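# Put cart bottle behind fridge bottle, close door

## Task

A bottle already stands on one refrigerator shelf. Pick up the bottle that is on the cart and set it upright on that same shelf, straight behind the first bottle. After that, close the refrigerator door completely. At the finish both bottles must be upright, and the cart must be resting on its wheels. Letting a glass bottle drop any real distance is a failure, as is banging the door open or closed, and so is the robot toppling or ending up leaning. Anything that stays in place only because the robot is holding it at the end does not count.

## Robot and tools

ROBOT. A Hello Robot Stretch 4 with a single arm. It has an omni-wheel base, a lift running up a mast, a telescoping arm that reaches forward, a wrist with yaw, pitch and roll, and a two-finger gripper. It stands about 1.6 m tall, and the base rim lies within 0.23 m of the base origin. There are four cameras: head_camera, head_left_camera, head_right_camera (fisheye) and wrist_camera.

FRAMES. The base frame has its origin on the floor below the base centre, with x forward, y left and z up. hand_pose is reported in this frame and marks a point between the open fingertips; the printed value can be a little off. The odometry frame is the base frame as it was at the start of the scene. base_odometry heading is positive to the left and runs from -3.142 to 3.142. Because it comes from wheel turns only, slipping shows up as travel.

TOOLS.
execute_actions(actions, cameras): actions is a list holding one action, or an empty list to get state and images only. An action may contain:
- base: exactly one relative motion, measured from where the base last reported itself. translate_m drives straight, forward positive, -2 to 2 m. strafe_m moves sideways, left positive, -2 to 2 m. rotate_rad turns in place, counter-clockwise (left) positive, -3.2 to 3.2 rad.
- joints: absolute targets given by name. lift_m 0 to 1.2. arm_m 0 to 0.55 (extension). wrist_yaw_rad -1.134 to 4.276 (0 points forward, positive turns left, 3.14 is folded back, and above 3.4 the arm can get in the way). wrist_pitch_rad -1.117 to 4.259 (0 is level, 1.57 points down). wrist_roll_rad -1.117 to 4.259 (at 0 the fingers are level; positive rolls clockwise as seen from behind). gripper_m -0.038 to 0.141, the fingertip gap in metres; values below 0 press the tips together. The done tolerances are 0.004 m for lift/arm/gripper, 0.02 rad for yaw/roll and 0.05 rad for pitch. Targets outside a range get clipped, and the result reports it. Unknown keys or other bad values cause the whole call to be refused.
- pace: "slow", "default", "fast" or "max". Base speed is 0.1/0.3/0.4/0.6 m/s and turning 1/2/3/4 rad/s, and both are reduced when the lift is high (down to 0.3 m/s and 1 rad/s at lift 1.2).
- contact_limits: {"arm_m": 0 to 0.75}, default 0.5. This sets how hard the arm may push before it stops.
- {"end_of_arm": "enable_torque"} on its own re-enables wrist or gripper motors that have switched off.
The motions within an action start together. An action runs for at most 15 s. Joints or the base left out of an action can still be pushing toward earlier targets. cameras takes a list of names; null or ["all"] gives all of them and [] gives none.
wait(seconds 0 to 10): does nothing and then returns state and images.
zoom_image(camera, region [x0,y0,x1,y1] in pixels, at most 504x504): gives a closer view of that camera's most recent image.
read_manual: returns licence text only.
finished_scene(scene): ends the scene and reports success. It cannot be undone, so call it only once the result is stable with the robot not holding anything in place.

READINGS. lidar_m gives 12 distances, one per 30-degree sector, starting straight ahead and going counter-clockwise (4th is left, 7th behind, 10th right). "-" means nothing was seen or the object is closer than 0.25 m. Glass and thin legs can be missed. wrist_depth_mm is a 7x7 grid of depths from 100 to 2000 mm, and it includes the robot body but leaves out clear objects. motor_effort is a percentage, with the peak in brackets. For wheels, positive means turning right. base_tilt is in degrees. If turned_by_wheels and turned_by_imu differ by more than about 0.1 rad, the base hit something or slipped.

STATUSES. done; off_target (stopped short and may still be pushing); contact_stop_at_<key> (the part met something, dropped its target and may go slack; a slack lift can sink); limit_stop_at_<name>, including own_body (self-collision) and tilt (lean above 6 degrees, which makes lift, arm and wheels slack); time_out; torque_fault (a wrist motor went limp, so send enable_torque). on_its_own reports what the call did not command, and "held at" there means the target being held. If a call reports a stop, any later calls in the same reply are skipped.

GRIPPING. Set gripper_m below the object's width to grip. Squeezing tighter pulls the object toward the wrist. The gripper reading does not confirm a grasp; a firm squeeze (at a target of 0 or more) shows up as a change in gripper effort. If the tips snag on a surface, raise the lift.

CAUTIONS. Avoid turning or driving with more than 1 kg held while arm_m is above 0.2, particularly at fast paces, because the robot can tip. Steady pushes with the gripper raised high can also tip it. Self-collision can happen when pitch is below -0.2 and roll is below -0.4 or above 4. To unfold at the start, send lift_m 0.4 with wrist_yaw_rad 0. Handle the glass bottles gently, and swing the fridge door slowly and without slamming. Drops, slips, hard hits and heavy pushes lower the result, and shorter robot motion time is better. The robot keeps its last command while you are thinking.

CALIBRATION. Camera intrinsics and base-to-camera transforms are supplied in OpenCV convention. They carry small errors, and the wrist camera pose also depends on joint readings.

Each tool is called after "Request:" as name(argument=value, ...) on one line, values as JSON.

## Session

Request:
execute_actions(actions=[])

Scene clock: 0.00 s.
base_odometry: x=+0.000 y=+0.000 heading=+0.000 (m, m, rad; odometry frame)
turned_by_wheels: +0.000 (rad since the last result)
turned_by_imu: +0.000 (rad since the last result)
base_tilt: forward=+0.2 right=+0.0 (deg)
lidar_m: 1.27 1.30 1.11 0.98 1.28 1.94 1.84 2.46 0.90 0.82 0.83 1.08
base_status: not commanded
joint_positions: lift_m=+0.157 arm_m=-0.002 wrist_yaw_rad=+3.213 wrist_pitch_rad=-0.014 wrist_roll_rad=-0.018 gripper_m=+0.057
joint_status: not commanded
motor_effort: lift_m=+20 arm_m=+0 wrist_yaw_rad=+1 wrist_pitch_rad=-5 wrist_roll_rad=+1 gripper_m=-2 wheel_0=+0 wheel_1=-1 wheel_2=+0 (%)
hand_pose: x=-0.1255 y=+0.0665 z=+0.3387 quat_wxyz=(-0.036, +0.007, -0.009, +0.999) (m; base frame)
wrist_depth_mm: - - 134 - 1983 - - / - 108 134 - 1983 - - / - 115 135 - - - - / 138 136 248 - - - - / 220 - - - - - - / 219 1138 200 1160 200 1182 1160 / 218 778 854 - 809 798 820
pictures: head_camera, head_left_camera, head_right_camera, wrist_camera
camera_calibration (this result's frames):
wrist_camera: T_world_to_cam=[[-0.0564018, 0.997623, 0.039595, -0.0965846], [0.00289117, 0.0398211, -0.999203, 0.386983], [-0.998404, -0.0562423, -0.00513027, 0.111753], [0, 0, 0, 1]] pos_world=[0.105008, 0.0872301, 0.391072]
Images, in order (width x height): head_camera 420x560, head_left_camera 420x672, head_right_camera 420x672, wrist_camera 616x392.

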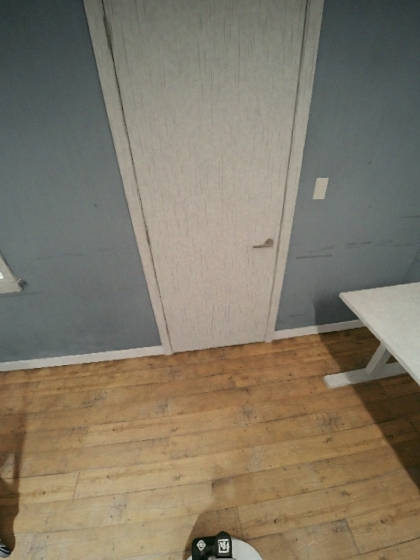

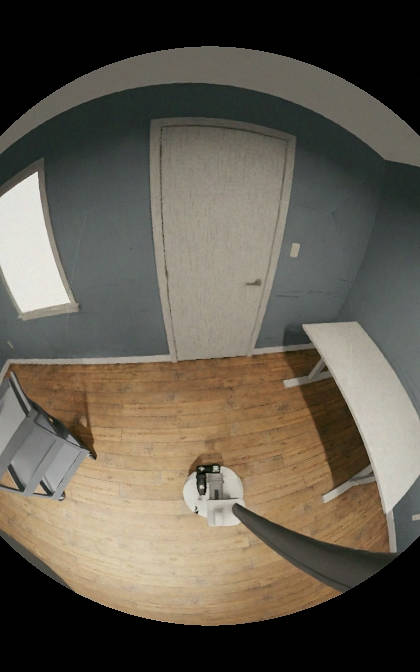

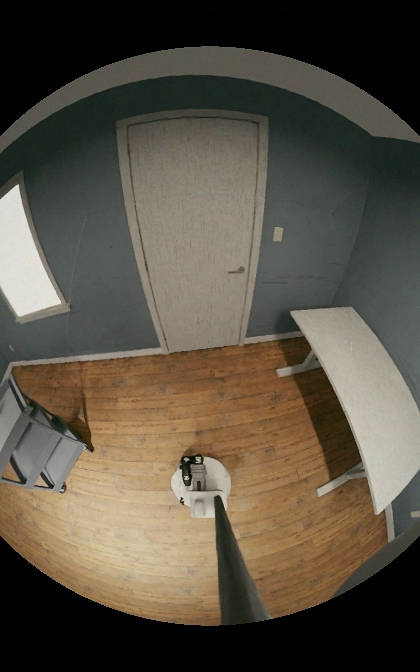

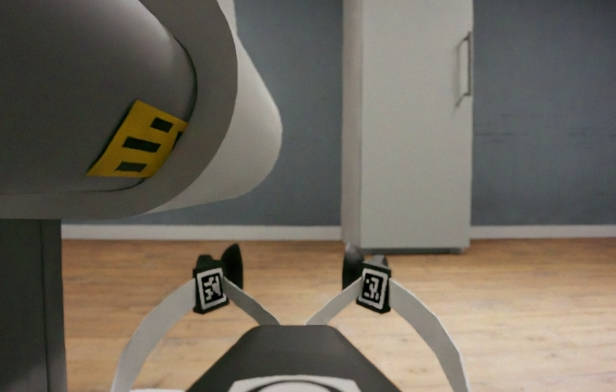

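Request:
execute_actions(actions=[{"base":{"rotate_rad":1.3},"joints":{"lift_m":0.86,"wrist_yaw_rad":0,"gripper_m":0.12,"wrist_pitch_rad":0.35}}], cameras=["head_camera","head_left_camera","wrist_camera"])

Scene clock: 7.63 s.
base_odometry: x=+0.000 y=+0.000 heading=+1.300 (m, m, rad; odometry frame)
turned_by_wheels: +1.300 (rad since the last result)
turned_by_imu: +1.287 (rad since the last result)
base_tilt: forward=+0.2 right=+0.0 (deg)
lidar_m: 0.99 1.06 3.02 1.85 2.40 2.07 0.85 0.83 0.91 1.31 1.30 1.44
base_status: done
joint_positions: lift_m=+0.860 arm_m=-0.002 wrist_yaw_rad=+0.000 wrist_pitch_rad=+0.352 wrist_roll_rad=-0.018 gripper_m=+0.120
joint_status: all done
motor_effort: lift_m=+23(23) arm_m=+0(0) wrist_yaw_rad=-1(6) wrist_pitch_rad=-5(5) wrist_roll_rad=+0(4) gripper_m=+0(1) wheel_0=-1(2) wheel_1=-2(7) wheel_2=-1(7) (%)
hand_pose: x=+0.4393 y=-0.0873 z=+0.9386 quat_wxyz=(+0.985, -0.009, +0.175, +0.002) (m; base frame)
wrist_depth_mm: - - - - 1808 1366 1098 / - - - - 1863 1397 1118 / 866 842 878 - 1983 1430 1160 / - 1397 1366 - - 1464 1182 / 1008 1098 1098 - 1921 1499 1182 / 1499 1255 1008 1576 1537 1464 1229 / 1229 1118 1182 - 1397 1366 1229
pictures: head_camera, head_left_camera, wrist_camera
camera_calibration (this result's frames):
wrist_camera: T_world_to_cam=[[0.000275641, -0.999099, 0.0424492, -0.136941], [-0.362431, -0.0396629, -0.931166, 1.08056], [0.93201, -0.0151283, -0.362116, 0.160641], [0, 0, 0, 1]] pos_world=[0.241948, -0.0915288, 1.07017]
Images, in order (width x height): head_camera 420x560, head_left_camera 420x672, wrist_camera 616x392.

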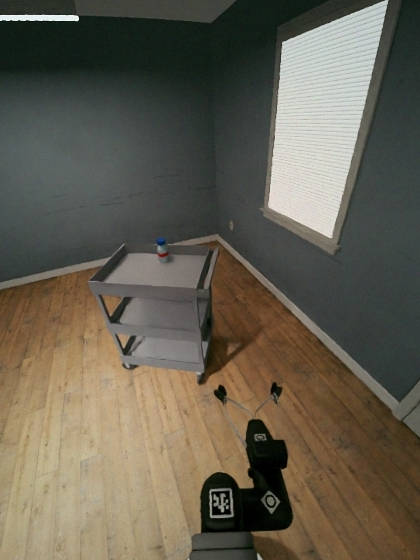

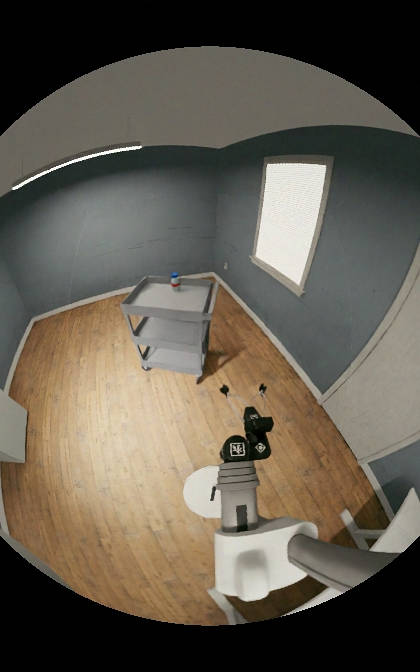

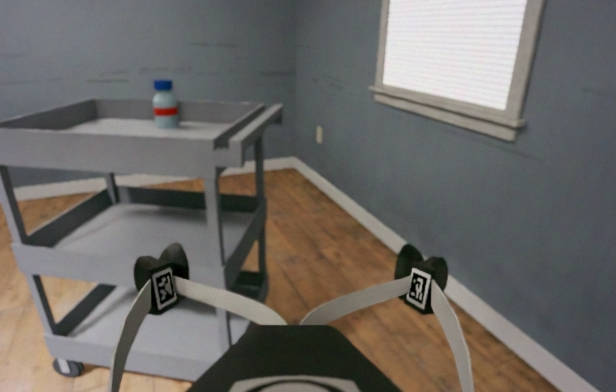

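Request:
execute_actions(actions=[{"base":{"rotate_rad":1.7},"joints":{"wrist_pitch_rad":0}}])

Scene clock: 16.37 s.
base_odometry: x=+0.000 y=+0.000 heading=+2.999 (m, m, rad; odometry frame)
turned_by_wheels: +1.700 (rad since the last result)
turned_by_imu: +1.684 (rad since the last result)
base_tilt: forward=+0.2 right=+0.0 (deg)
lidar_m: 1.85 2.42 0.96 0.84 0.84 1.00 1.30 1.31 1.57 0.98 1.15 1.99
base_status: done
joint_positions: lift_m=+0.860 arm_m=-0.002 wrist_yaw_rad=+0.000 wrist_pitch_rad=+0.002 wrist_roll_rad=-0.018 gripper_m=+0.120
joint_status: all done
motor_effort: lift_m=+21(23) arm_m=-1(1) wrist_yaw_rad=+0(0) wrist_pitch_rad=-5(11) wrist_roll_rad=+0(1) gripper_m=+1(1) wheel_0=-1(6) wheel_1=-1(6) wheel_2=-2(7) (%)
hand_pose: x=+0.4570 y=-0.0874 z=+1.0376 quat_wxyz=(+1.000, -0.009, +0.001, +0.000) (m; base frame)
wrist_depth_mm: 1921 - - 1708 - - - / 1983 - - 1708 1863 - - / 1921 - - 1708 1808 - - / - - - 1756 1863 - - / 1983 - - 1756 1863 - - / 1983 - - 1756 1863 - - / - - - - 1921 - -
pictures: head_camera, head_left_camera, head_right_camera, wrist_camera
camera_calibration (this result's frames):
wrist_camera: T_world_to_cam=[[-0.0144842, -0.999102, 0.0398289, -0.13174], [-0.021331, -0.0395153, -0.998991, 1.09365], [0.999668, -0.0153192, -0.0207395, -0.205115], [0, 0, 0, 1]] pos_world=[0.226467, -0.091548, 1.09354]
Images, in order (width x height): head_camera 420x560, head_left_camera 420x672, head_right_camera 420x672, wrist_camera 616x392.

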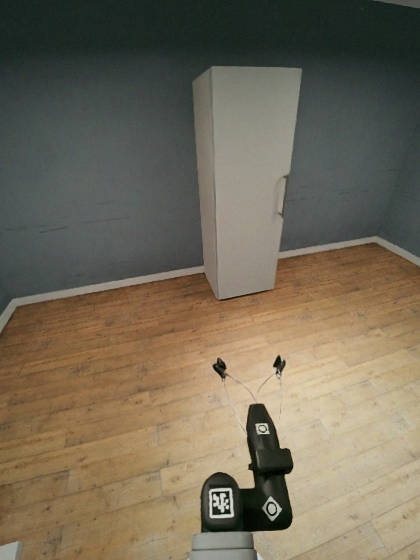

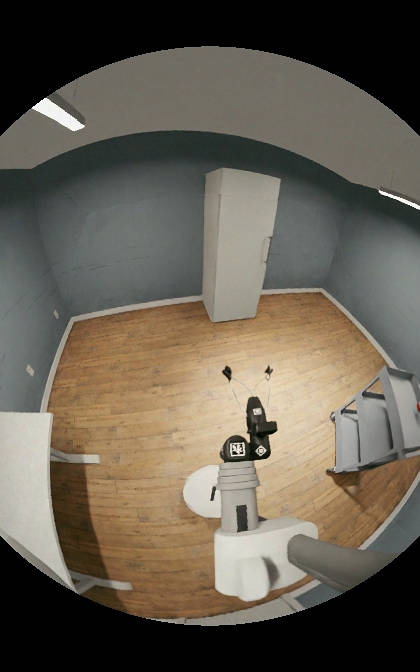

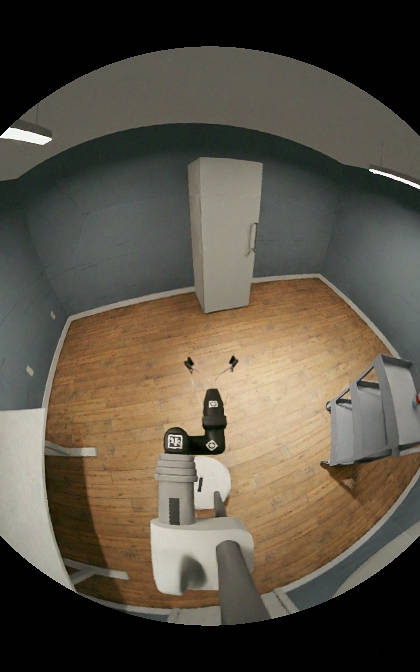

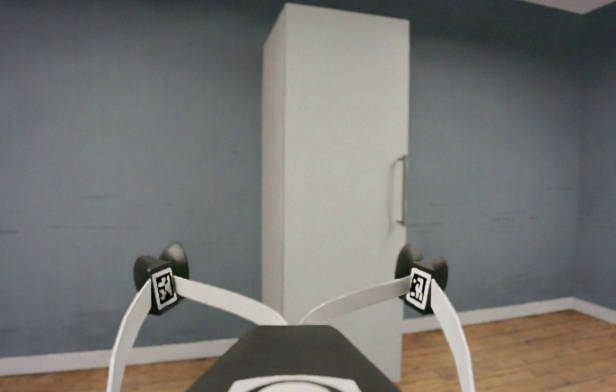

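Request:
execute_actions(actions=[{"base":{"rotate_rad":0.17},"joints":{"lift_m":0.9}}], cameras=[])

Request:
execute_actions(actions=[{"base":{"translate_m":1.0}}], cameras=[])

Request:
execute_actions(actions=[{"base":{"strafe_m":-0.8}}])

Scene clock: 30.43 s.
base_odometry: x=+0.000 y=+0.000 heading=-3.114 (m, m, rad; odometry frame)
turned_by_wheels: +0.170 (rad since the last result)
turned_by_imu: +0.167 (rad since the last result)
base_tilt: forward=+0.2 right=+0.0 (deg)
lidar_m: 1.86 2.46 0.89 0.81 0.85 1.12 1.28 1.32 1.00 1.01 3.17 1.88
base_status: done
joint_positions: lift_m=+0.900 arm_m=-0.002 wrist_yaw_rad=+0.000 wrist_pitch_rad=+0.002 wrist_roll_rad=-0.018 gripper_m=+0.120
joint_status: all done
motor_effort: lift_m=+23(24) arm_m=+0(0) wrist_yaw_rad=+0(0) wrist_pitch_rad=-6(5) wrist_roll_rad=+1(0) gripper_m=+0(0) wheel_0=-2(2) wheel_1=-1(5) wheel_2=-1(6) (%)
hand_pose: x=+0.4570 y=-0.0874 z=+1.0774 quat_wxyz=(+1.000, -0.009, +0.001, +0.000) (m; base frame)
wrist_depth_mm: - - - - 1661 - - / - - - - 1708 1756 - / - - - - 1661 1708 - / - - - - 1708 1756 - / - - - - 1708 - - / - - - 1921 1756 - - / - - - - 1708 - -
pictures: none
No camera images: the call's "cameras" was empty. Leave "cameras" out to get every camera's image.

Scene clock: 35.27 s.
base_odometry: x=-1.000 y=-0.027 heading=-3.114 (m, m, rad; odometry frame)
turned_by_wheels: +0.000 (rad since the last result)
turned_by_imu: -0.004 (rad since the last result)
base_tilt: forward=+0.2 right=+0.0 (deg)
lidar_m: 1.27 1.44 1.81 1.70 1.05 1.27 2.27 1.50 1.41 3.02 1.20 0.88
base_status: done
joint_positions: lift_m=+0.900 arm_m=-0.002 wrist_yaw_rad=+0.000 wrist_pitch_rad=+0.002 wrist_roll_rad=-0.018 gripper_m=+0.120
joint_status: not commanded
motor_effort: lift_m=+22(23) arm_m=+0(0) wrist_yaw_rad=-1(0) wrist_pitch_rad=-5(5) wrist_roll_rad=+0(1) gripper_m=-1(0) wheel_0=-1(3) wheel_1=+0(6) wheel_2=+1(9) (%)
hand_pose: x=+0.4570 y=-0.0874 z=+1.0775 quat_wxyz=(+1.000, -0.009, +0.001, +0.000) (m; base frame)
wrist_depth_mm: 1118 1138 1182 1205 931 621 627 / 1138 1138 1205 1205 931 621 634 / 1138 1160 1205 1229 931 627 640 / 1138 1182 1205 1255 917 634 647 / 1160 1205 1229 1255 931 640 647 / 1182 1182 1229 1255 778 640 661 / 1160 1205 1229 - 842 654 668
pictures: none
No camera images: the call's "cameras" was empty. Leave "cameras" out to get every camera's image.

Scene clock: 39.27 s.
base_odometry: x=-1.022 y=+0.772 heading=-3.114 (m, m, rad; odometry frame)
turned_by_wheels: +0.000 (rad since the last result)
turned_by_imu: -0.004 (rad since the last result)
base_tilt: forward=+0.2 right=+0.0 (deg)
lidar_m: 0.80 0.87 1.97 2.40 1.77 2.32 1.07 0.83 2.36 2.19 2.26 1.56
base_status: done
joint_positions: lift_m=+0.900 arm_m=-0.002 wrist_yaw_rad=+0.000 wrist_pitch_rad=+0.002 wrist_roll_rad=-0.018 gripper_m=+0.120
joint_status: not commanded
motor_effort: lift_m=+22(22) arm_m=+0(0) wrist_yaw_rad=+1(0) wrist_pitch_rad=-6(5) wrist_roll_rad=+2(1) gripper_m=+0(0) wheel_0=+0(7) wheel_1=+0(7) wheel_2=+0(1) (%)
hand_pose: x=+0.4570 y=-0.0874 z=+1.0775 quat_wxyz=(+1.000, -0.009, +0.001, +0.000) (m; base frame)
wrist_depth_mm: 591 603 621 634 1308 1366 1397 / 597 609 627 640 1336 1366 1397 / 603 615 634 647 1336 1366 1397 / 603 621 634 654 1336 1397 1430 / 603 621 640 661 1366 1397 1464 / 609 621 647 654 1366 1397 1464 / 621 634 647 - 1397 1430 1464
pictures: head_camera, head_left_camera, head_right_camera, wrist_camera
camera_calibration (this result's frames):
wrist_camera: T_world_to_cam=[[-0.014563, -0.9991, 0.039829, -0.133318], [-0.0213286, -0.0395138, -0.998991, 1.13357], [0.999666, -0.0153978, -0.020734, -0.204292], [0, 0, 0, 1]] pos_world=[0.22646, -0.0915525, 1.1335]
Images, in order (width x height): head_camera 420x560, head_left_camera 420x672, head_right_camera 420x672, wrist_camera 616x392.

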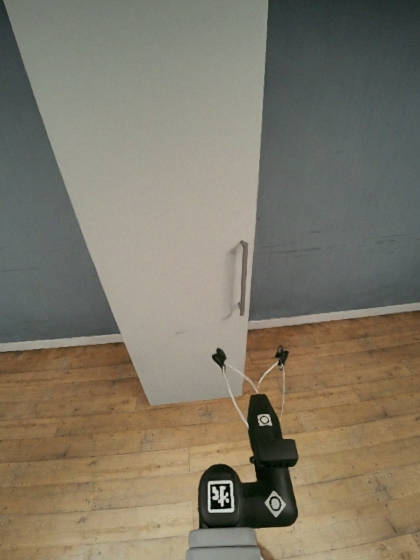

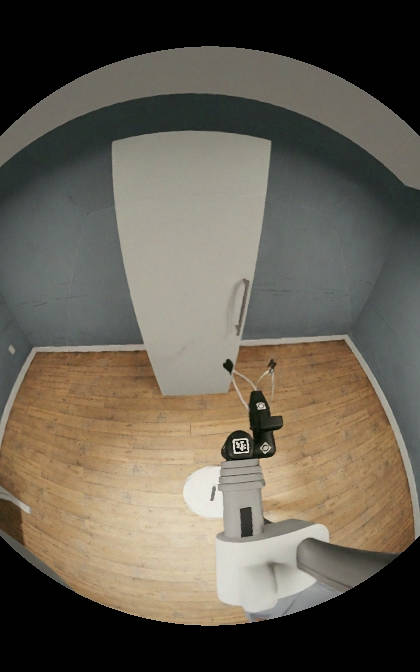

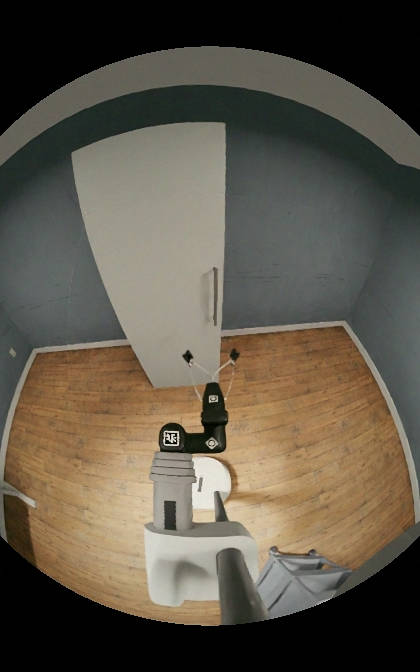

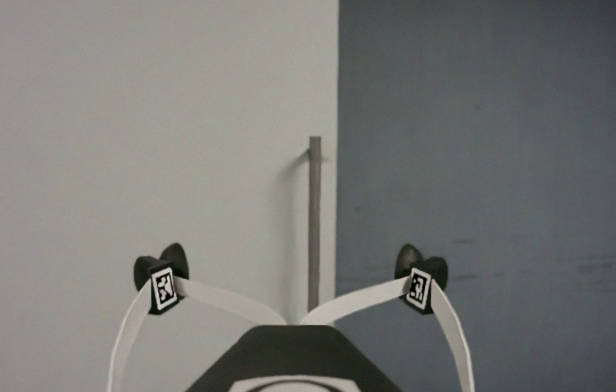

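Request:
execute_actions(actions=[{"base":{"strafe_m":-0.025},"joints":{"arm_m":0.3,"gripper_m":0.07},"pace":"slow"}], cameras=["head_camera","wrist_camera"])

Scene clock: 53.43 s.
base_odometry: x=-1.022 y=+0.797 heading=-3.114 (m, m, rad; odometry frame)
turned_by_wheels: +0.000 (rad since the last result)
turned_by_imu: -0.002 (rad since the last result)
base_tilt: forward=+0.2 right=+0.0 (deg)
lidar_m: 0.76 0.88 1.98 2.43 1.80 2.33 1.06 0.82 2.31 2.18 2.24 1.58
base_status: done
joint_positions: lift_m=+0.900 arm_m=+0.298 wrist_yaw_rad=+0.000 wrist_pitch_rad=+0.002 wrist_roll_rad=-0.018 gripper_m=+0.070
joint_status: all done
motor_effort: lift_m=+22(21) arm_m=+9(10) wrist_yaw_rad=+2(1) wrist_pitch_rad=-5(5) wrist_roll_rad=+0(0) gripper_m=-1(3) wheel_0=+0(6) wheel_1=+0(6) wheel_2=+0(0) (%)
hand_pose: x=+0.7578 y=-0.0874 z=+1.0775 quat_wxyz=(+1.000, -0.009, +0.001, +0.000) (m; base frame)
wrist_depth_mm: 314 322 330 340 991 1025 1060 / 315 324 334 342 1008 1042 1078 / 319 327 338 343 1025 1042 1078 / 322 330 340 345 1025 1042 1078 / 325 334 342 349 1025 1060 1098 / 327 334 342 291 204 1078 1118 / 329 336 345 - 1060 1078 1118
pictures: head_camera, wrist_camera
camera_calibration (this result's frames):
wrist_camera: T_world_to_cam=[[-0.0145682, -0.9991, 0.039829, -0.128935], [-0.0213284, -0.0395137, -0.998991, 1.13998], [0.999666, -0.015403, -0.0207336, -0.504992], [0, 0, 0, 1]] pos_world=[0.527259, -0.0915529, 1.1335]
Images, in order (width x height): head_camera 420x560, wrist_camera 616x392.

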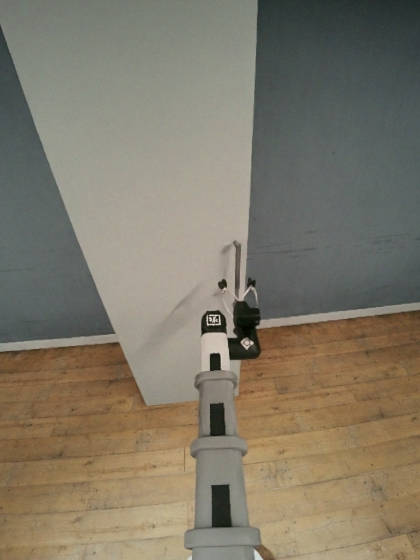

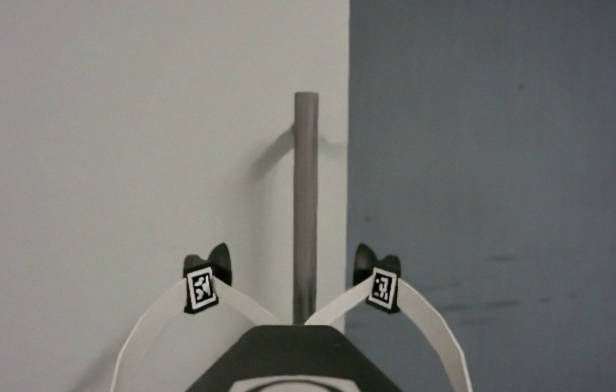

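Request:
execute_actions(actions=[{"joints":{"arm_m":0.365},"pace":"slow"}], cameras=[])

Request:
execute_actions(actions=[{"joints":{"gripper_m":-0.03}}], cameras=["wrist_camera"])

Request:
execute_actions(actions=[{"base":{"translate_m":-0.1},"pace":"slow"}], cameras=["head_camera","wrist_camera"])

Scene clock: 62.90 s.
base_odometry: x=-1.022 y=+0.797 heading=-3.114 (m, m, rad; odometry frame)
turned_by_wheels: +0.000 (rad since the last result)
turned_by_imu: -0.001 (rad since the last result)
base_tilt: forward=+0.2 right=+0.0 (deg)
lidar_m: 0.81 0.86 1.98 2.43 1.83 2.36 1.06 0.80 2.32 2.18 2.24 1.58
base_status: not commanded
joint_positions: lift_m=+0.900 arm_m=+0.363 wrist_yaw_rad=+0.000 wrist_pitch_rad=+0.002 wrist_roll_rad=-0.018 gripper_m=+0.070
joint_status: all done
motor_effort: lift_m=+22(22) arm_m=+9(9) wrist_yaw_rad=+0(0) wrist_pitch_rad=-6(5) wrist_roll_rad=+1(0) gripper_m=-1(2) wheel_0=+0(0) wheel_1=-1(0) wheel_2=+0(0) (%)
hand_pose: x=+0.8228 y=-0.0874 z=+1.0775 quat_wxyz=(+1.000, -0.009, +0.001, +0.000) (m; base frame)
wrist_depth_mm: 254 260 267 276 931 960 991 / 256 263 270 276 946 976 991 / 257 265 273 277 946 976 1008 / 260 267 274 279 960 991 1008 / 263 270 277 282 960 1008 1025 / 265 270 277 224 203 1008 1042 / 267 272 281 - 991 1025 1025
pictures: none
No camera images: the call's "cameras" was empty. Leave "cameras" out to get every camera's image.

Scene clock: 64.60 s.
base_odometry: x=-1.022 y=+0.797 heading=-3.115 (m, m, rad; odometry frame)
turned_by_wheels: -0.001 (rad since the last result)
turned_by_imu: -0.001 (rad since the last result)
base_tilt: forward=+0.3 right=-0.1 (deg)
lidar_m: 0.82 0.87 1.94 2.40 1.80 2.35 1.05 0.80 2.32 2.18 2.24 1.59
base_status: not commanded
joint_positions: lift_m=+0.900 arm_m=+0.364 wrist_yaw_rad=-0.003 wrist_pitch_rad=+0.002 wrist_roll_rad=-0.018 gripper_m=-0.029
joint_status: all done
motor_effort: lift_m=+22(21) arm_m=+5(9) wrist_yaw_rad=+8(17) wrist_pitch_rad=-5(6) wrist_roll_rad=+0(0) gripper_m=-21(22) wheel_0=-6(6) wheel_1=-3(3) wheel_2=-2(3) (%)
hand_pose: x=+0.8233 y=-0.0881 z=+1.0775 quat_wxyz=(+1.000, -0.009, +0.001, -0.001) (m; base frame)
wrist_depth_mm: 253 259 267 274 931 960 991 / 254 262 270 276 946 960 1008 / 257 264 272 278 946 976 1008 / 258 267 274 279 960 976 1025 / 260 268 274 220 976 1008 1042 / 263 268 183 221 185 1008 1042 / 265 272 279 - 991 1008 1042
pictures: wrist_camera
camera_calibration (this result's frames):
wrist_camera: T_world_to_cam=[[-0.0171954, -0.999059, 0.0398283, -0.126572], [-0.0214324, -0.0394567, -0.998991, 1.14144], [0.999622, -0.0180316, -0.0207337, -0.570629], [0, 0, 0, 1]] pos_world=[0.592701, -0.091705, 1.1335]
Images, in order (width x height): wrist_camera 616x392.

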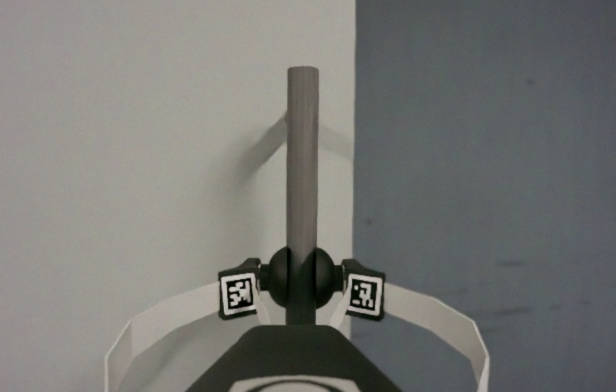

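Scene clock: 66.87 s.
base_odometry: x=-0.922 y=+0.800 heading=-3.115 (m, m, rad; odometry frame)
turned_by_wheels: +0.000 (rad since the last result)
turned_by_imu: +0.000 (rad since the last result)
base_tilt: forward=+0.2 right=+0.0 (deg)
lidar_m: 0.91 0.97 2.11 1.94 1.77 2.28 1.00 0.72 1.00 2.20 2.24 1.70
base_status: done
joint_positions: lift_m=+0.900 arm_m=+0.364 wrist_yaw_rad=+0.000 wrist_pitch_rad=+0.002 wrist_roll_rad=-0.018 gripper_m=-0.030
joint_status: not commanded
motor_effort: lift_m=+22(22) arm_m=+5(5) wrist_yaw_rad=+2(16) wrist_pitch_rad=-6(5) wrist_roll_rad=+0(0) gripper_m=-14(24) wheel_0=+0(13) wheel_1=-1(7) wheel_2=+0(7) (%)
hand_pose: x=+0.8235 y=-0.0875 z=+1.0775 quat_wxyz=(+1.000, -0.009, +0.001, +0.000) (m; base frame)
wrist_depth_mm: 345 353 364 375 1042 1078 1098 / 347 357 366 375 1060 1078 1098 / 351 359 373 379 1060 1078 1118 / 353 362 373 382 1078 1098 1118 / 355 366 377 324 1078 1098 1138 / 357 366 185 204 183 1118 1138 / 364 368 379 - 1098 1138 1160
pictures: head_camera, wrist_camera
camera_calibration (this result's frames):
wrist_camera: T_world_to_cam=[[-0.015075, -0.999093, 0.0398285, -0.127706], [-0.0213269, -0.0395027, -0.998992, 1.14138], [0.999659, -0.0159092, -0.020712, -0.570746], [0, 0, 0, 1]] pos_world=[0.592968, -0.0915822, 1.1335]
Images, in order (width x height): head_camera 420x560, wrist_camera 616x392.

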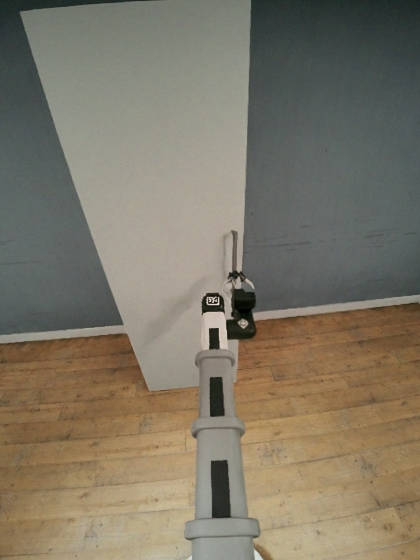

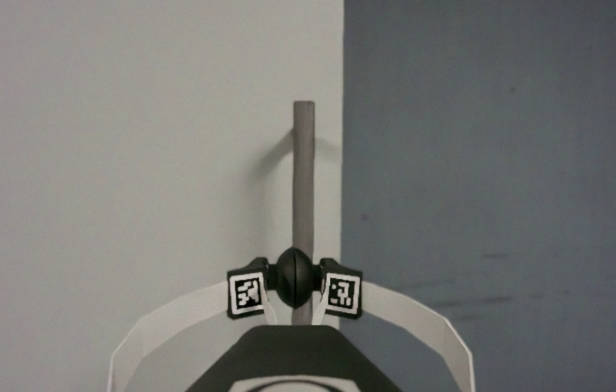

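Request:
execute_actions(actions=[{"joints":{"gripper_m":0.06}}], cameras=[])

Request:
execute_actions(actions=[{"joints":{"arm_m":0.495},"pace":"slow","contact_limits":{"arm_m":0.2}}], cameras=["wrist_camera"])

Request:
execute_actions(actions=[{"joints":{"gripper_m":-0.03}}], cameras=["wrist_camera"])

Scene clock: 77.80 s.
base_odometry: x=-0.922 y=+0.800 heading=-3.115 (m, m, rad; odometry frame)
turned_by_wheels: +0.000 (rad since the last result)
turned_by_imu: -0.001 (rad since the last result)
base_tilt: forward=+0.2 right=+0.0 (deg)
lidar_m: 0.88 0.96 2.10 1.93 1.75 2.26 0.99 0.73 1.02 2.19 2.26 1.67
base_status: not commanded
joint_positions: lift_m=+0.900 arm_m=+0.364 wrist_yaw_rad=+0.000 wrist_pitch_rad=+0.002 wrist_roll_rad=-0.018 gripper_m=+0.060
joint_status: all done
motor_effort: lift_m=+22(21) arm_m=+5(5) wrist_yaw_rad=+2(2) wrist_pitch_rad=-5(6) wrist_roll_rad=+2(1) gripper_m=-1(12) wheel_0=+0(0) wheel_1=-1(1) wheel_2=+0(0) (%)
hand_pose: x=+0.8235 y=-0.0875 z=+1.0775 quat_wxyz=(+1.000, -0.009, +0.001, +0.000) (m; base frame)
wrist_depth_mm: 345 353 364 373 1025 1060 1098 / 347 357 368 377 1060 1078 1118 / 351 357 368 377 1060 1098 1118 / 355 364 373 382 1060 1098 1118 / 357 366 373 384 1060 1098 1138 / 359 366 202 325 199 1118 1160 / 362 368 379 - 1098 1138 1160
pictures: none
No camera images: the call's "cameras" was empty. Leave "cameras" out to get every camera's image.

Scene clock: 80.37 s.
base_odometry: x=-0.922 y=+0.800 heading=-3.115 (m, m, rad; odometry frame)
turned_by_wheels: +0.000 (rad since the last result)
turned_by_imu: -0.001 (rad since the last result)
base_tilt: forward=+0.2 right=-0.1 (deg)
lidar_m: 0.92 0.96 2.09 1.92 1.78 2.26 0.99 0.72 1.02 2.19 2.24 1.68
base_status: not commanded
joint_positions: lift_m=+0.900 arm_m=+0.493 wrist_yaw_rad=+0.000 wrist_pitch_rad=+0.002 wrist_roll_rad=-0.018 gripper_m=+0.060
joint_status: all done
motor_effort: lift_m=+21(21) arm_m=+9(9) wrist_yaw_rad=+2(2) wrist_pitch_rad=-5(5) wrist_roll_rad=+0(0) gripper_m=-2(2) wheel_0=+0(0) wheel_1=-1(1) wheel_2=+0(0) (%)
contact_limits: arm_m 0.2
hand_pose: x=+0.9528 y=-0.0875 z=+1.0775 quat_wxyz=(+1.000, -0.009, +0.001, +0.000) (m; base frame)
wrist_depth_mm: 227 232 239 246 904 931 960 / 229 234 242 245 904 946 960 / 230 236 244 247 917 946 976 / 232 239 246 249 917 960 976 / 235 241 246 251 931 960 991 / 236 242 202 193 200 976 1008 / 239 243 250 - 946 991 1025
pictures: wrist_camera
camera_calibration (this result's frames):
wrist_camera: T_world_to_cam=[[-0.0149294, -0.999095, 0.0398286, -0.125854], [-0.0213216, -0.0395059, -0.998992, 1.14414], [0.999661, -0.0157636, -0.0207126, -0.699949], [0, 0, 0, 1]] pos_world=[0.722228, -0.0915738, 1.1335]
Images, in order (width x height): wrist_camera 616x392.

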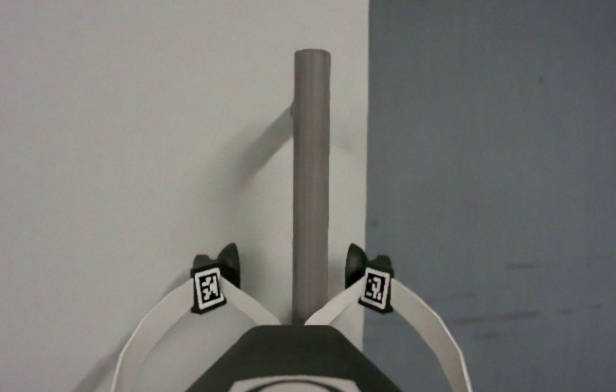

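Scene clock: 82.03 s.
base_odometry: x=-0.923 y=+0.800 heading=-3.114 (m, m, rad; odometry frame)
turned_by_wheels: +0.001 (rad since the last result)
turned_by_imu: -0.017 (rad since the last result)
base_tilt: forward=+0.2 right=-0.1 (deg)
lidar_m: 0.92 0.95 2.06 2.14 1.76 2.27 1.01 0.72 0.99 2.20 2.23 1.70
base_status: not commanded
joint_positions: lift_m=+0.900 arm_m=+0.495 wrist_yaw_rad=+0.012 wrist_pitch_rad=+0.002 wrist_roll_rad=-0.018 gripper_m=-0.029
joint_status: all done
on_its_own: wrist_yaw_rad is at rest, and its effort (-32) is outside its rest range (-13 to +13)
motor_effort: lift_m=+22(22) arm_m=+0(9) wrist_yaw_rad=-32(32) wrist_pitch_rad=-5(6) wrist_roll_rad=+0(1) gripper_m=-19(25) wheel_0=-2(9) wheel_1=-1(7) wheel_2=+13(13) (%)
hand_pose: x=+0.9554 y=-0.0841 z=+1.0776 quat_wxyz=(+1.000, -0.009, +0.001, +0.006) (m; base frame)
wrist_depth_mm: 221 227 234 239 904 931 946 / 223 229 235 239 904 931 960 / 224 231 237 241 904 931 960 / 226 233 239 244 917 946 976 / 229 235 240 195 931 960 991 / 229 235 186 186 183 976 1008 / 232 236 244 - 946 976 1008
pictures: wrist_camera
camera_calibration (this result's frames):
wrist_camera: T_world_to_cam=[[-0.00318566, -0.999201, 0.0398279, -0.13365], [-0.0207789, -0.0397534, -0.998993, 1.14381], [0.999779, -0.00401004, -0.0206356, -0.701721], [0, 0, 0, 1]] pos_world=[0.724908, -0.0908865, 1.1335]
Images, in order (width x height): wrist_camera 616x392.

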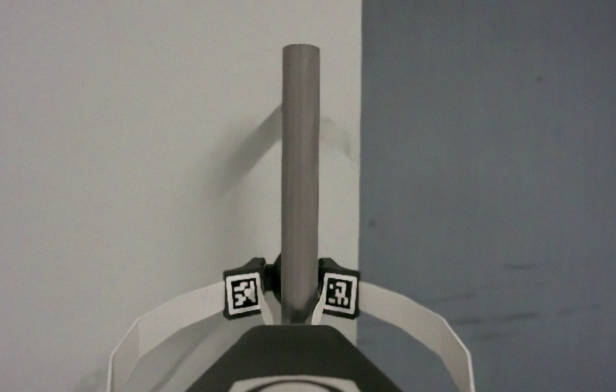

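Tips closed behind the bar. Pull slowly.

Request:
execute_actions(actions=[{"base":{"translate_m":-0.08},"pace":"slow"}], cameras=["head_camera","wrist_camera"])

Scene clock: 85.90 s.
base_odometry: x=-0.932 y=+0.808 heading=-3.090 (m, m, rad; odometry frame)
turned_by_wheels: +0.024 (rad since the last result)
turned_by_imu: -0.010 (rad since the last result)
base_tilt: forward=+0.2 right=+0.0 (deg)
lidar_m: 0.91 0.94 2.03 2.45 1.76 2.28 1.05 0.75 1.00 2.20 2.22 1.69
base_status: translate_m contact_stop (by the wheels' count: +0.009 of -0.080)
joint_positions: lift_m=+0.900 arm_m=+0.495 wrist_yaw_rad=+0.001 wrist_pitch_rad=+0.002 wrist_roll_rad=-0.019 gripper_m=-0.030
joint_status: not commanded
on_its_own: the wheels are slack since a contact_stop
motor_effort: lift_m=+20(22) arm_m=+0(6) wrist_yaw_rad=-1(89) wrist_pitch_rad=-6(21) wrist_roll_rad=+2(4) gripper_m=-14(26) wheel_0=+0(12) wheel_1=+0(3) wheel_2=+0(35) (%)
hand_pose: x=+0.9545 y=-0.0872 z=+1.0776 quat_wxyz=(+1.000, -0.009, +0.001, +0.000) (m; base frame)
wrist_depth_mm: 208 216 223 230 891 917 960 / 211 217 224 233 904 931 960 / 213 219 227 234 917 946 960 / 214 221 229 236 917 960 991 / 216 223 229 194 917 960 991 / 217 224 183 178 183 976 991 / 220 224 232 - 946 976 1025
pictures: head_camera, wrist_camera
camera_calibration (this result's frames):
wrist_camera: T_world_to_cam=[[-0.0139962, -0.99909, 0.0402793, -0.126941], [-0.0214558, -0.0399739, -0.99897, 1.14433], [0.999672, -0.014846, -0.0208768, -0.701402], [0, 0, 0, 1]] pos_world=[0.723948, -0.0914952, 1.13362]
Images, in order (width x height): head_camera 420x560, wrist_camera 616x392.

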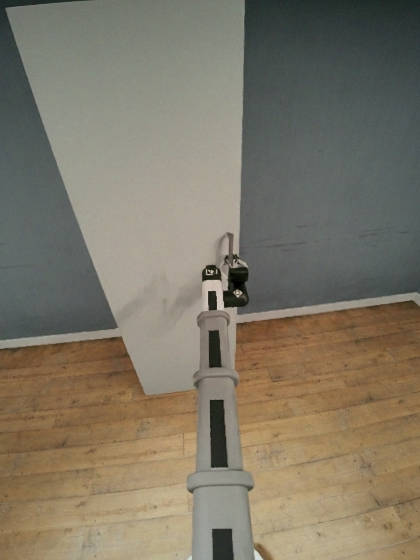

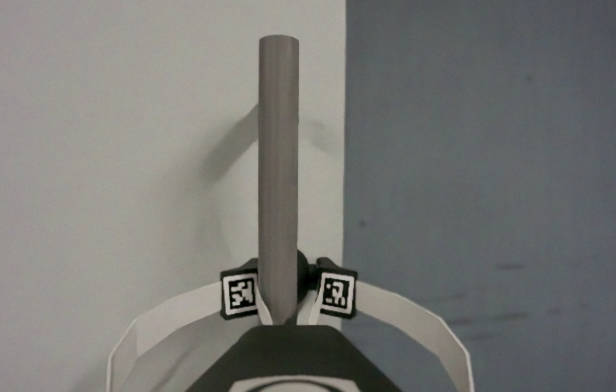

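Request:
execute_actions(actions=[{"base":{"strafe_m":-0.085},"joints":{"wrist_yaw_rad":0.3,"arm_m":0.48},"pace":"slow"}], cameras=["head_camera","wrist_camera"])

Request:
execute_actions(actions=[{"joints":{"arm_m":0.38},"pace":"slow","contact_limits":{"arm_m":0.7}}], cameras=["head_camera","wrist_camera"])

Scene clock: 93.27 s.
base_odometry: x=-0.936 y=+0.893 heading=-3.086 (m, m, rad; odometry frame)
turned_by_wheels: +0.003 (rad since the last result)
turned_by_imu: -0.008 (rad since the last result)
base_tilt: forward=+0.3 right=-0.1 (deg)
lidar_m: 0.88 0.96 2.00 2.45 1.87 2.32 0.95 0.69 1.09 2.10 2.17 1.68
base_status: done
joint_positions: lift_m=+0.900 arm_m=+0.481 wrist_yaw_rad=+0.317 wrist_pitch_rad=+0.002 wrist_roll_rad=-0.018 gripper_m=-0.030
joint_status: all done
on_its_own: wrist_yaw_rad is at rest, and its effort (-48) is outside its rest range (-13 to +13)
motor_effort: lift_m=+20(20) arm_m=-6(7) wrist_yaw_rad=-48(93) wrist_pitch_rad=-5(7) wrist_roll_rad=+2(1) gripper_m=-14(16) wheel_0=+20(22) wheel_1=+7(16) wheel_2=+16(25) (%)
hand_pose: x=+0.9534 y=+0.0068 z=+1.0777 quat_wxyz=(+0.987, -0.009, +0.000, +0.158) (m; base frame)
wrist_depth_mm: 260 248 236 225 820 788 768 / 263 250 238 225 820 798 768 / 265 252 241 229 831 809 778 / 267 255 243 231 842 809 788 / 270 256 244 230 842 820 788 / 273 257 179 187 178 831 798 / 276 258 252 - 854 831 798
pictures: head_camera, wrist_camera
camera_calibration (this result's frames):
wrist_camera: T_world_to_cam=[[0.297299, -0.953938, 0.0401882, -0.330009], [-0.00778894, -0.0445131, -0.998978, 1.13513], [0.954753, 0.296682, -0.0206639, -0.658435], [0, 0, 0, 1]] pos_world=[0.735595, -0.0689342, 1.13363]
Images, in order (width x height): head_camera 420x560, wrist_camera 616x392.

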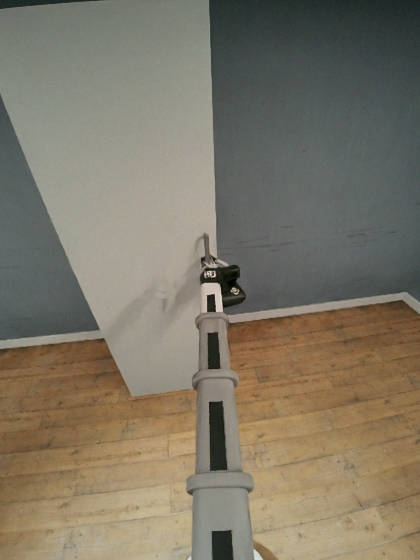

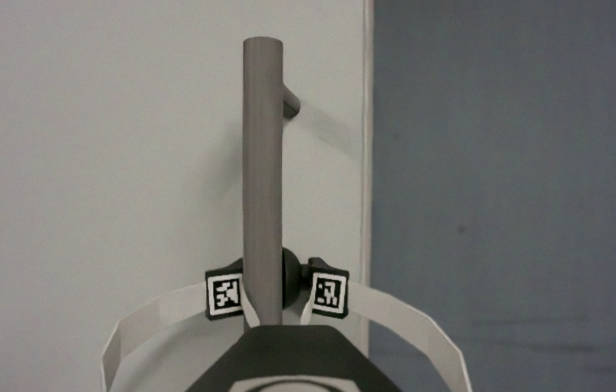

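Scene clock: 95.53 s.
base_odometry: x=-0.936 y=+0.893 heading=-3.088 (m, m, rad; odometry frame)
turned_by_wheels: -0.001 (rad since the last result)
turned_by_imu: +0.021 (rad since the last result)
base_tilt: forward=+0.2 right=+0.0 (deg)
lidar_m: 0.78 0.88 2.08 2.14 1.87 2.29 0.89 0.67 2.27 2.08 2.14 1.68
base_status: not commanded
joint_positions: lift_m=+0.900 arm_m=+0.382 wrist_yaw_rad=+0.313 wrist_pitch_rad=+0.002 wrist_roll_rad=-0.018 gripper_m=-0.030
joint_status: all done
on_its_own: wrist_yaw_rad is at rest, and its effort (-36) is outside its rest range (-13 to +13)
motor_effort: lift_m=+21(21) arm_m=-10(23) wrist_yaw_rad=-36(65) wrist_pitch_rad=-5(19) wrist_roll_rad=+0(3) gripper_m=-16(27) wheel_0=+12(19) wheel_1=+5(8) wheel_2=+9(31) (%)
contact_limits: arm_m 0.7
hand_pose: x=+0.8540 y=+0.0056 z=+1.0776 quat_wxyz=(+0.988, -0.009, +0.000, +0.156) (m; base frame)
wrist_depth_mm: 317 285 255 233 377 891 842 / 320 286 258 227 379 891 854 / 324 289 260 231 917 904 866 / 327 291 263 233 931 904 878 / 332 294 265 232 931 917 866 / 336 293 182 184 228 917 878 / 340 290 277 - 960 917 878
pictures: head_camera, wrist_camera
camera_calibration (this result's frames):
wrist_camera: T_world_to_cam=[[0.293488, -0.955145, 0.0395316, -0.297641], [-0.00810133, -0.0438362, -0.999006, 1.13454], [0.955928, 0.292876, -0.0206033, -0.564244], [0, 0, 0, 1]] pos_world=[0.635922, -0.0693035, 1.13355]
Images, in order (width x height): head_camera 420x560, wrist_camera 616x392.

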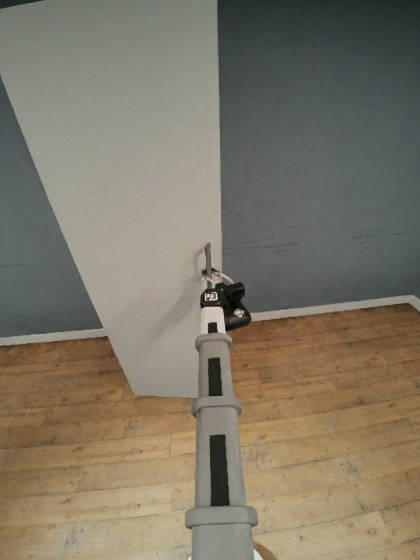

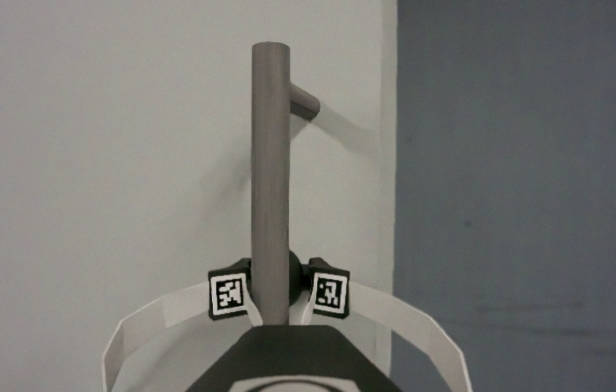

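Request:
execute_actions(actions=[{"base":{"strafe_m":0.06},"joints":{"arm_m":0.2},"pace":"slow"}], cameras=["head_camera","wrist_camera"])

Scene clock: 102.23 s.
base_odometry: x=-0.933 y=+0.832 heading=-3.084 (m, m, rad; odometry frame)
turned_by_wheels: +0.004 (rad since the last result)
turned_by_imu: +0.003 (rad since the last result)
base_tilt: forward=+0.2 right=-0.1 (deg)
lidar_m: 0.58 0.80 2.08 2.15 1.81 2.29 0.99 0.73 1.09 2.17 2.22 1.66
base_status: done
joint_positions: lift_m=+0.900 arm_m=+0.202 wrist_yaw_rad=+0.328 wrist_pitch_rad=+0.002 wrist_roll_rad=-0.018 gripper_m=-0.029
joint_status: all done
on_its_own: wrist_yaw_rad is at rest, and its effort (-79) is outside its rest range (-13 to +13)
motor_effort: lift_m=+21(21) arm_m=-14(13) wrist_yaw_rad=-79(79) wrist_pitch_rad=-6(6) wrist_roll_rad=-2(0) gripper_m=-20(19) wheel_0=+20(20) wheel_1=+5(8) wheel_2=+20(20) (%)
hand_pose: x=+0.6747 y=+0.0101 z=+1.0775 quat_wxyz=(+0.987, -0.009, +0.000, +0.163) (m; base frame)
wrist_depth_mm: 1397 415 301 235 205 1025 991 / 1397 418 301 214 206 1025 991 / 1397 424 306 227 208 1025 1008 / 1430 427 307 234 209 1042 1008 / 1430 433 310 223 211 1060 1025 / 1430 415 182 186 201 1060 1025 / 1430 404 347 - 208 1078 1025
pictures: head_camera, wrist_camera
camera_calibration (this result's frames):
wrist_camera: T_world_to_cam=[[0.307677, -0.950677, 0.0393398, -0.25013], [-0.00795764, -0.043915, -0.999004, 1.13305], [0.951458, 0.307057, -0.0210768, -0.390728], [0, 0, 0, 1]] pos_world=[0.457737, -0.0680593, 1.13352]
Images, in order (width x height): head_camera 420x560, wrist_camera 616x392.

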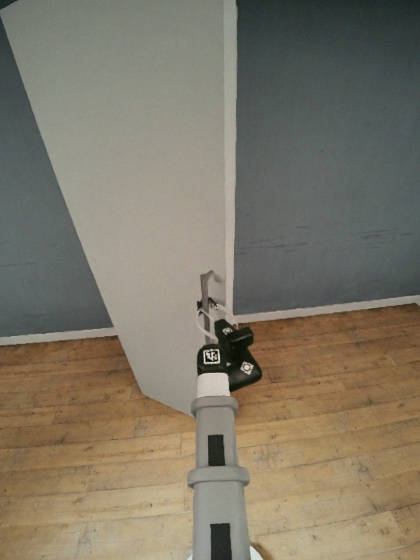

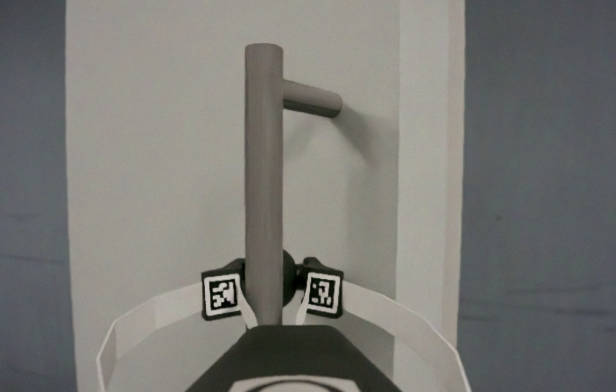

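Request:
execute_actions(actions=[{"base":{"strafe_m":0.05},"joints":{"gripper_m":0.07},"pace":"slow"}], cameras=["wrist_camera"])

Request:
execute_actions(actions=[{"joints":{"arm_m":0.05},"pace":"slow"}])

Scene clock: 113.00 s.
base_odometry: x=-0.930 y=+0.783 heading=-3.084 (m, m, rad; odometry frame)
turned_by_wheels: +0.000 (rad since the last result)
turned_by_imu: -0.002 (rad since the last result)
base_tilt: forward=+0.1 right=+0.0 (deg)
lidar_m: 0.62 0.83 2.05 2.17 1.72 2.28 1.04 0.75 1.03 2.22 2.27 1.68
base_status: done
joint_positions: lift_m=+0.900 arm_m=+0.201 wrist_yaw_rad=+0.303 wrist_pitch_rad=+0.002 wrist_roll_rad=-0.018 gripper_m=+0.070
joint_status: all done
motor_effort: lift_m=+21(21) arm_m=-7(15) wrist_yaw_rad=-8(78) wrist_pitch_rad=-5(6) wrist_roll_rad=+1(3) gripper_m=+1(20) wheel_0=-1(19) wheel_1=+0(9) wheel_2=-1(19) (%)
hand_pose: x=+0.6736 y=+0.0027 z=+1.0776 quat_wxyz=(+0.989, -0.009, +0.000, +0.151) (m; base frame)
wrist_depth_mm: 1308 427 322 259 218 225 1008 / 1308 427 324 262 214 228 1025 / 1308 433 327 264 222 232 1025 / 1336 436 330 266 223 236 1042 / 1397 445 320 267 220 245 1042 / 1366 452 195 181 196 252 1060 / 1366 418 364 - 221 1078 1060
pictures: wrist_camera
camera_calibration (this result's frames):
wrist_camera: T_world_to_cam=[[0.284126, -0.957971, 0.0395391, -0.24121], [-0.00852708, -0.0437617, -0.999006, 1.13323], [0.958749, 0.283506, -0.0206025, -0.392813], [0, 0, 0, 1]] pos_world=[0.454807, -0.0701151, 1.13355]
Images, in order (width x height): wrist_camera 616x392.

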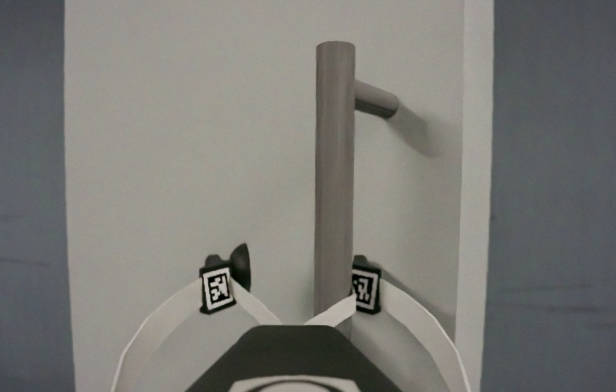

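Scene clock: 115.80 s.
base_odometry: x=-0.930 y=+0.783 heading=-3.084 (m, m, rad; odometry frame)
turned_by_wheels: +0.000 (rad since the last result)
turned_by_imu: -0.001 (rad since the last result)
base_tilt: forward=+0.2 right=-0.1 (deg)
lidar_m: 0.54 0.80 2.10 2.15 1.75 2.26 1.05 0.75 1.03 2.21 2.27 1.64
base_status: not commanded
joint_positions: lift_m=+0.900 arm_m=+0.052 wrist_yaw_rad=+0.300 wrist_pitch_rad=+0.002 wrist_roll_rad=-0.018 gripper_m=+0.070
joint_status: all done
motor_effort: lift_m=+21(21) arm_m=-9(12) wrist_yaw_rad=+0(8) wrist_pitch_rad=-6(6) wrist_roll_rad=-1(2) gripper_m=+0(5) wheel_0=-1(5) wheel_1=+1(2) wheel_2=+0(3) (%)
hand_pose: x=+0.5239 y=+0.0018 z=+1.0776 quat_wxyz=(+0.989, -0.009, +0.000, +0.150) (m; base frame)
wrist_depth_mm: 1464 699 480 368 314 1182 1160 / 1464 699 484 370 317 1182 1160 / 1499 707 488 349 320 1205 1160 / 1537 723 492 355 322 1205 1182 / 1537 732 473 353 315 1229 1182 / 1576 741 442 291 203 1229 1182 / 1537 676 559 - 327 1229 1205
pictures: head_camera, head_left_camera, head_right_camera, wrist_camera
camera_calibration (this result's frames):
wrist_camera: T_world_to_cam=[[0.281508, -0.958744, 0.0395422, -0.198098], [-0.00881783, -0.0437917, -0.999002, 1.13202], [0.959518, 0.280878, -0.0207817, -0.249269], [0, 0, 0, 1]] pos_world=[0.304927, -0.0703382, 1.13354]
Images, in order (width x height): head_camera 420x560, head_left_camera 420x672, head_right_camera 420x672, wrist_camera 616x392.

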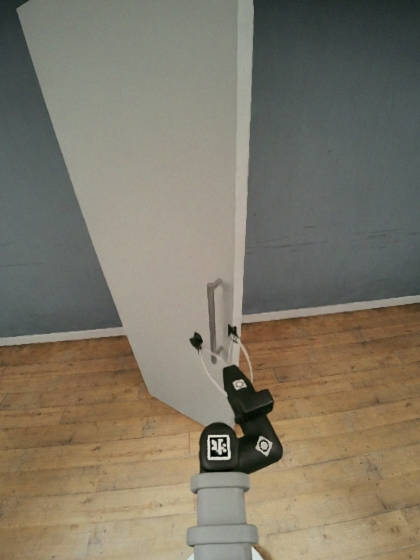

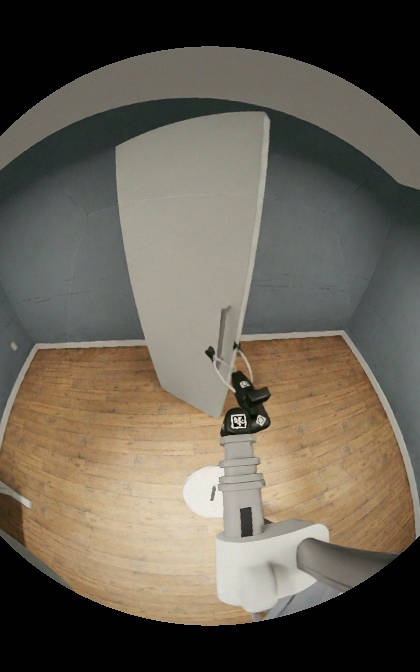

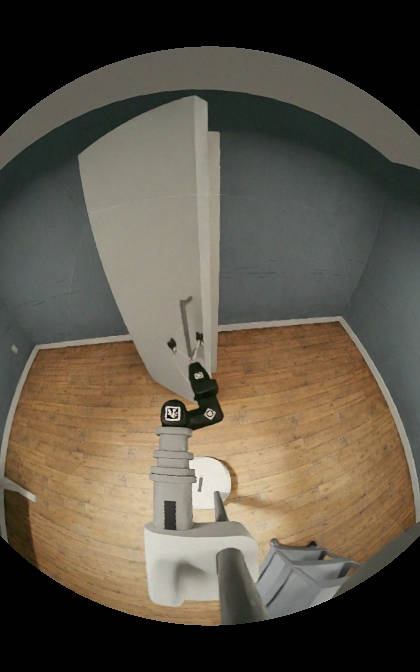

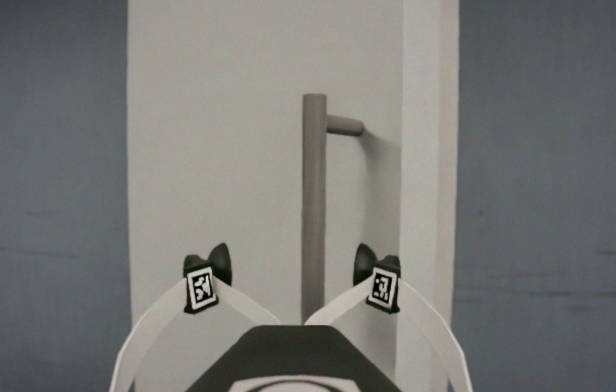

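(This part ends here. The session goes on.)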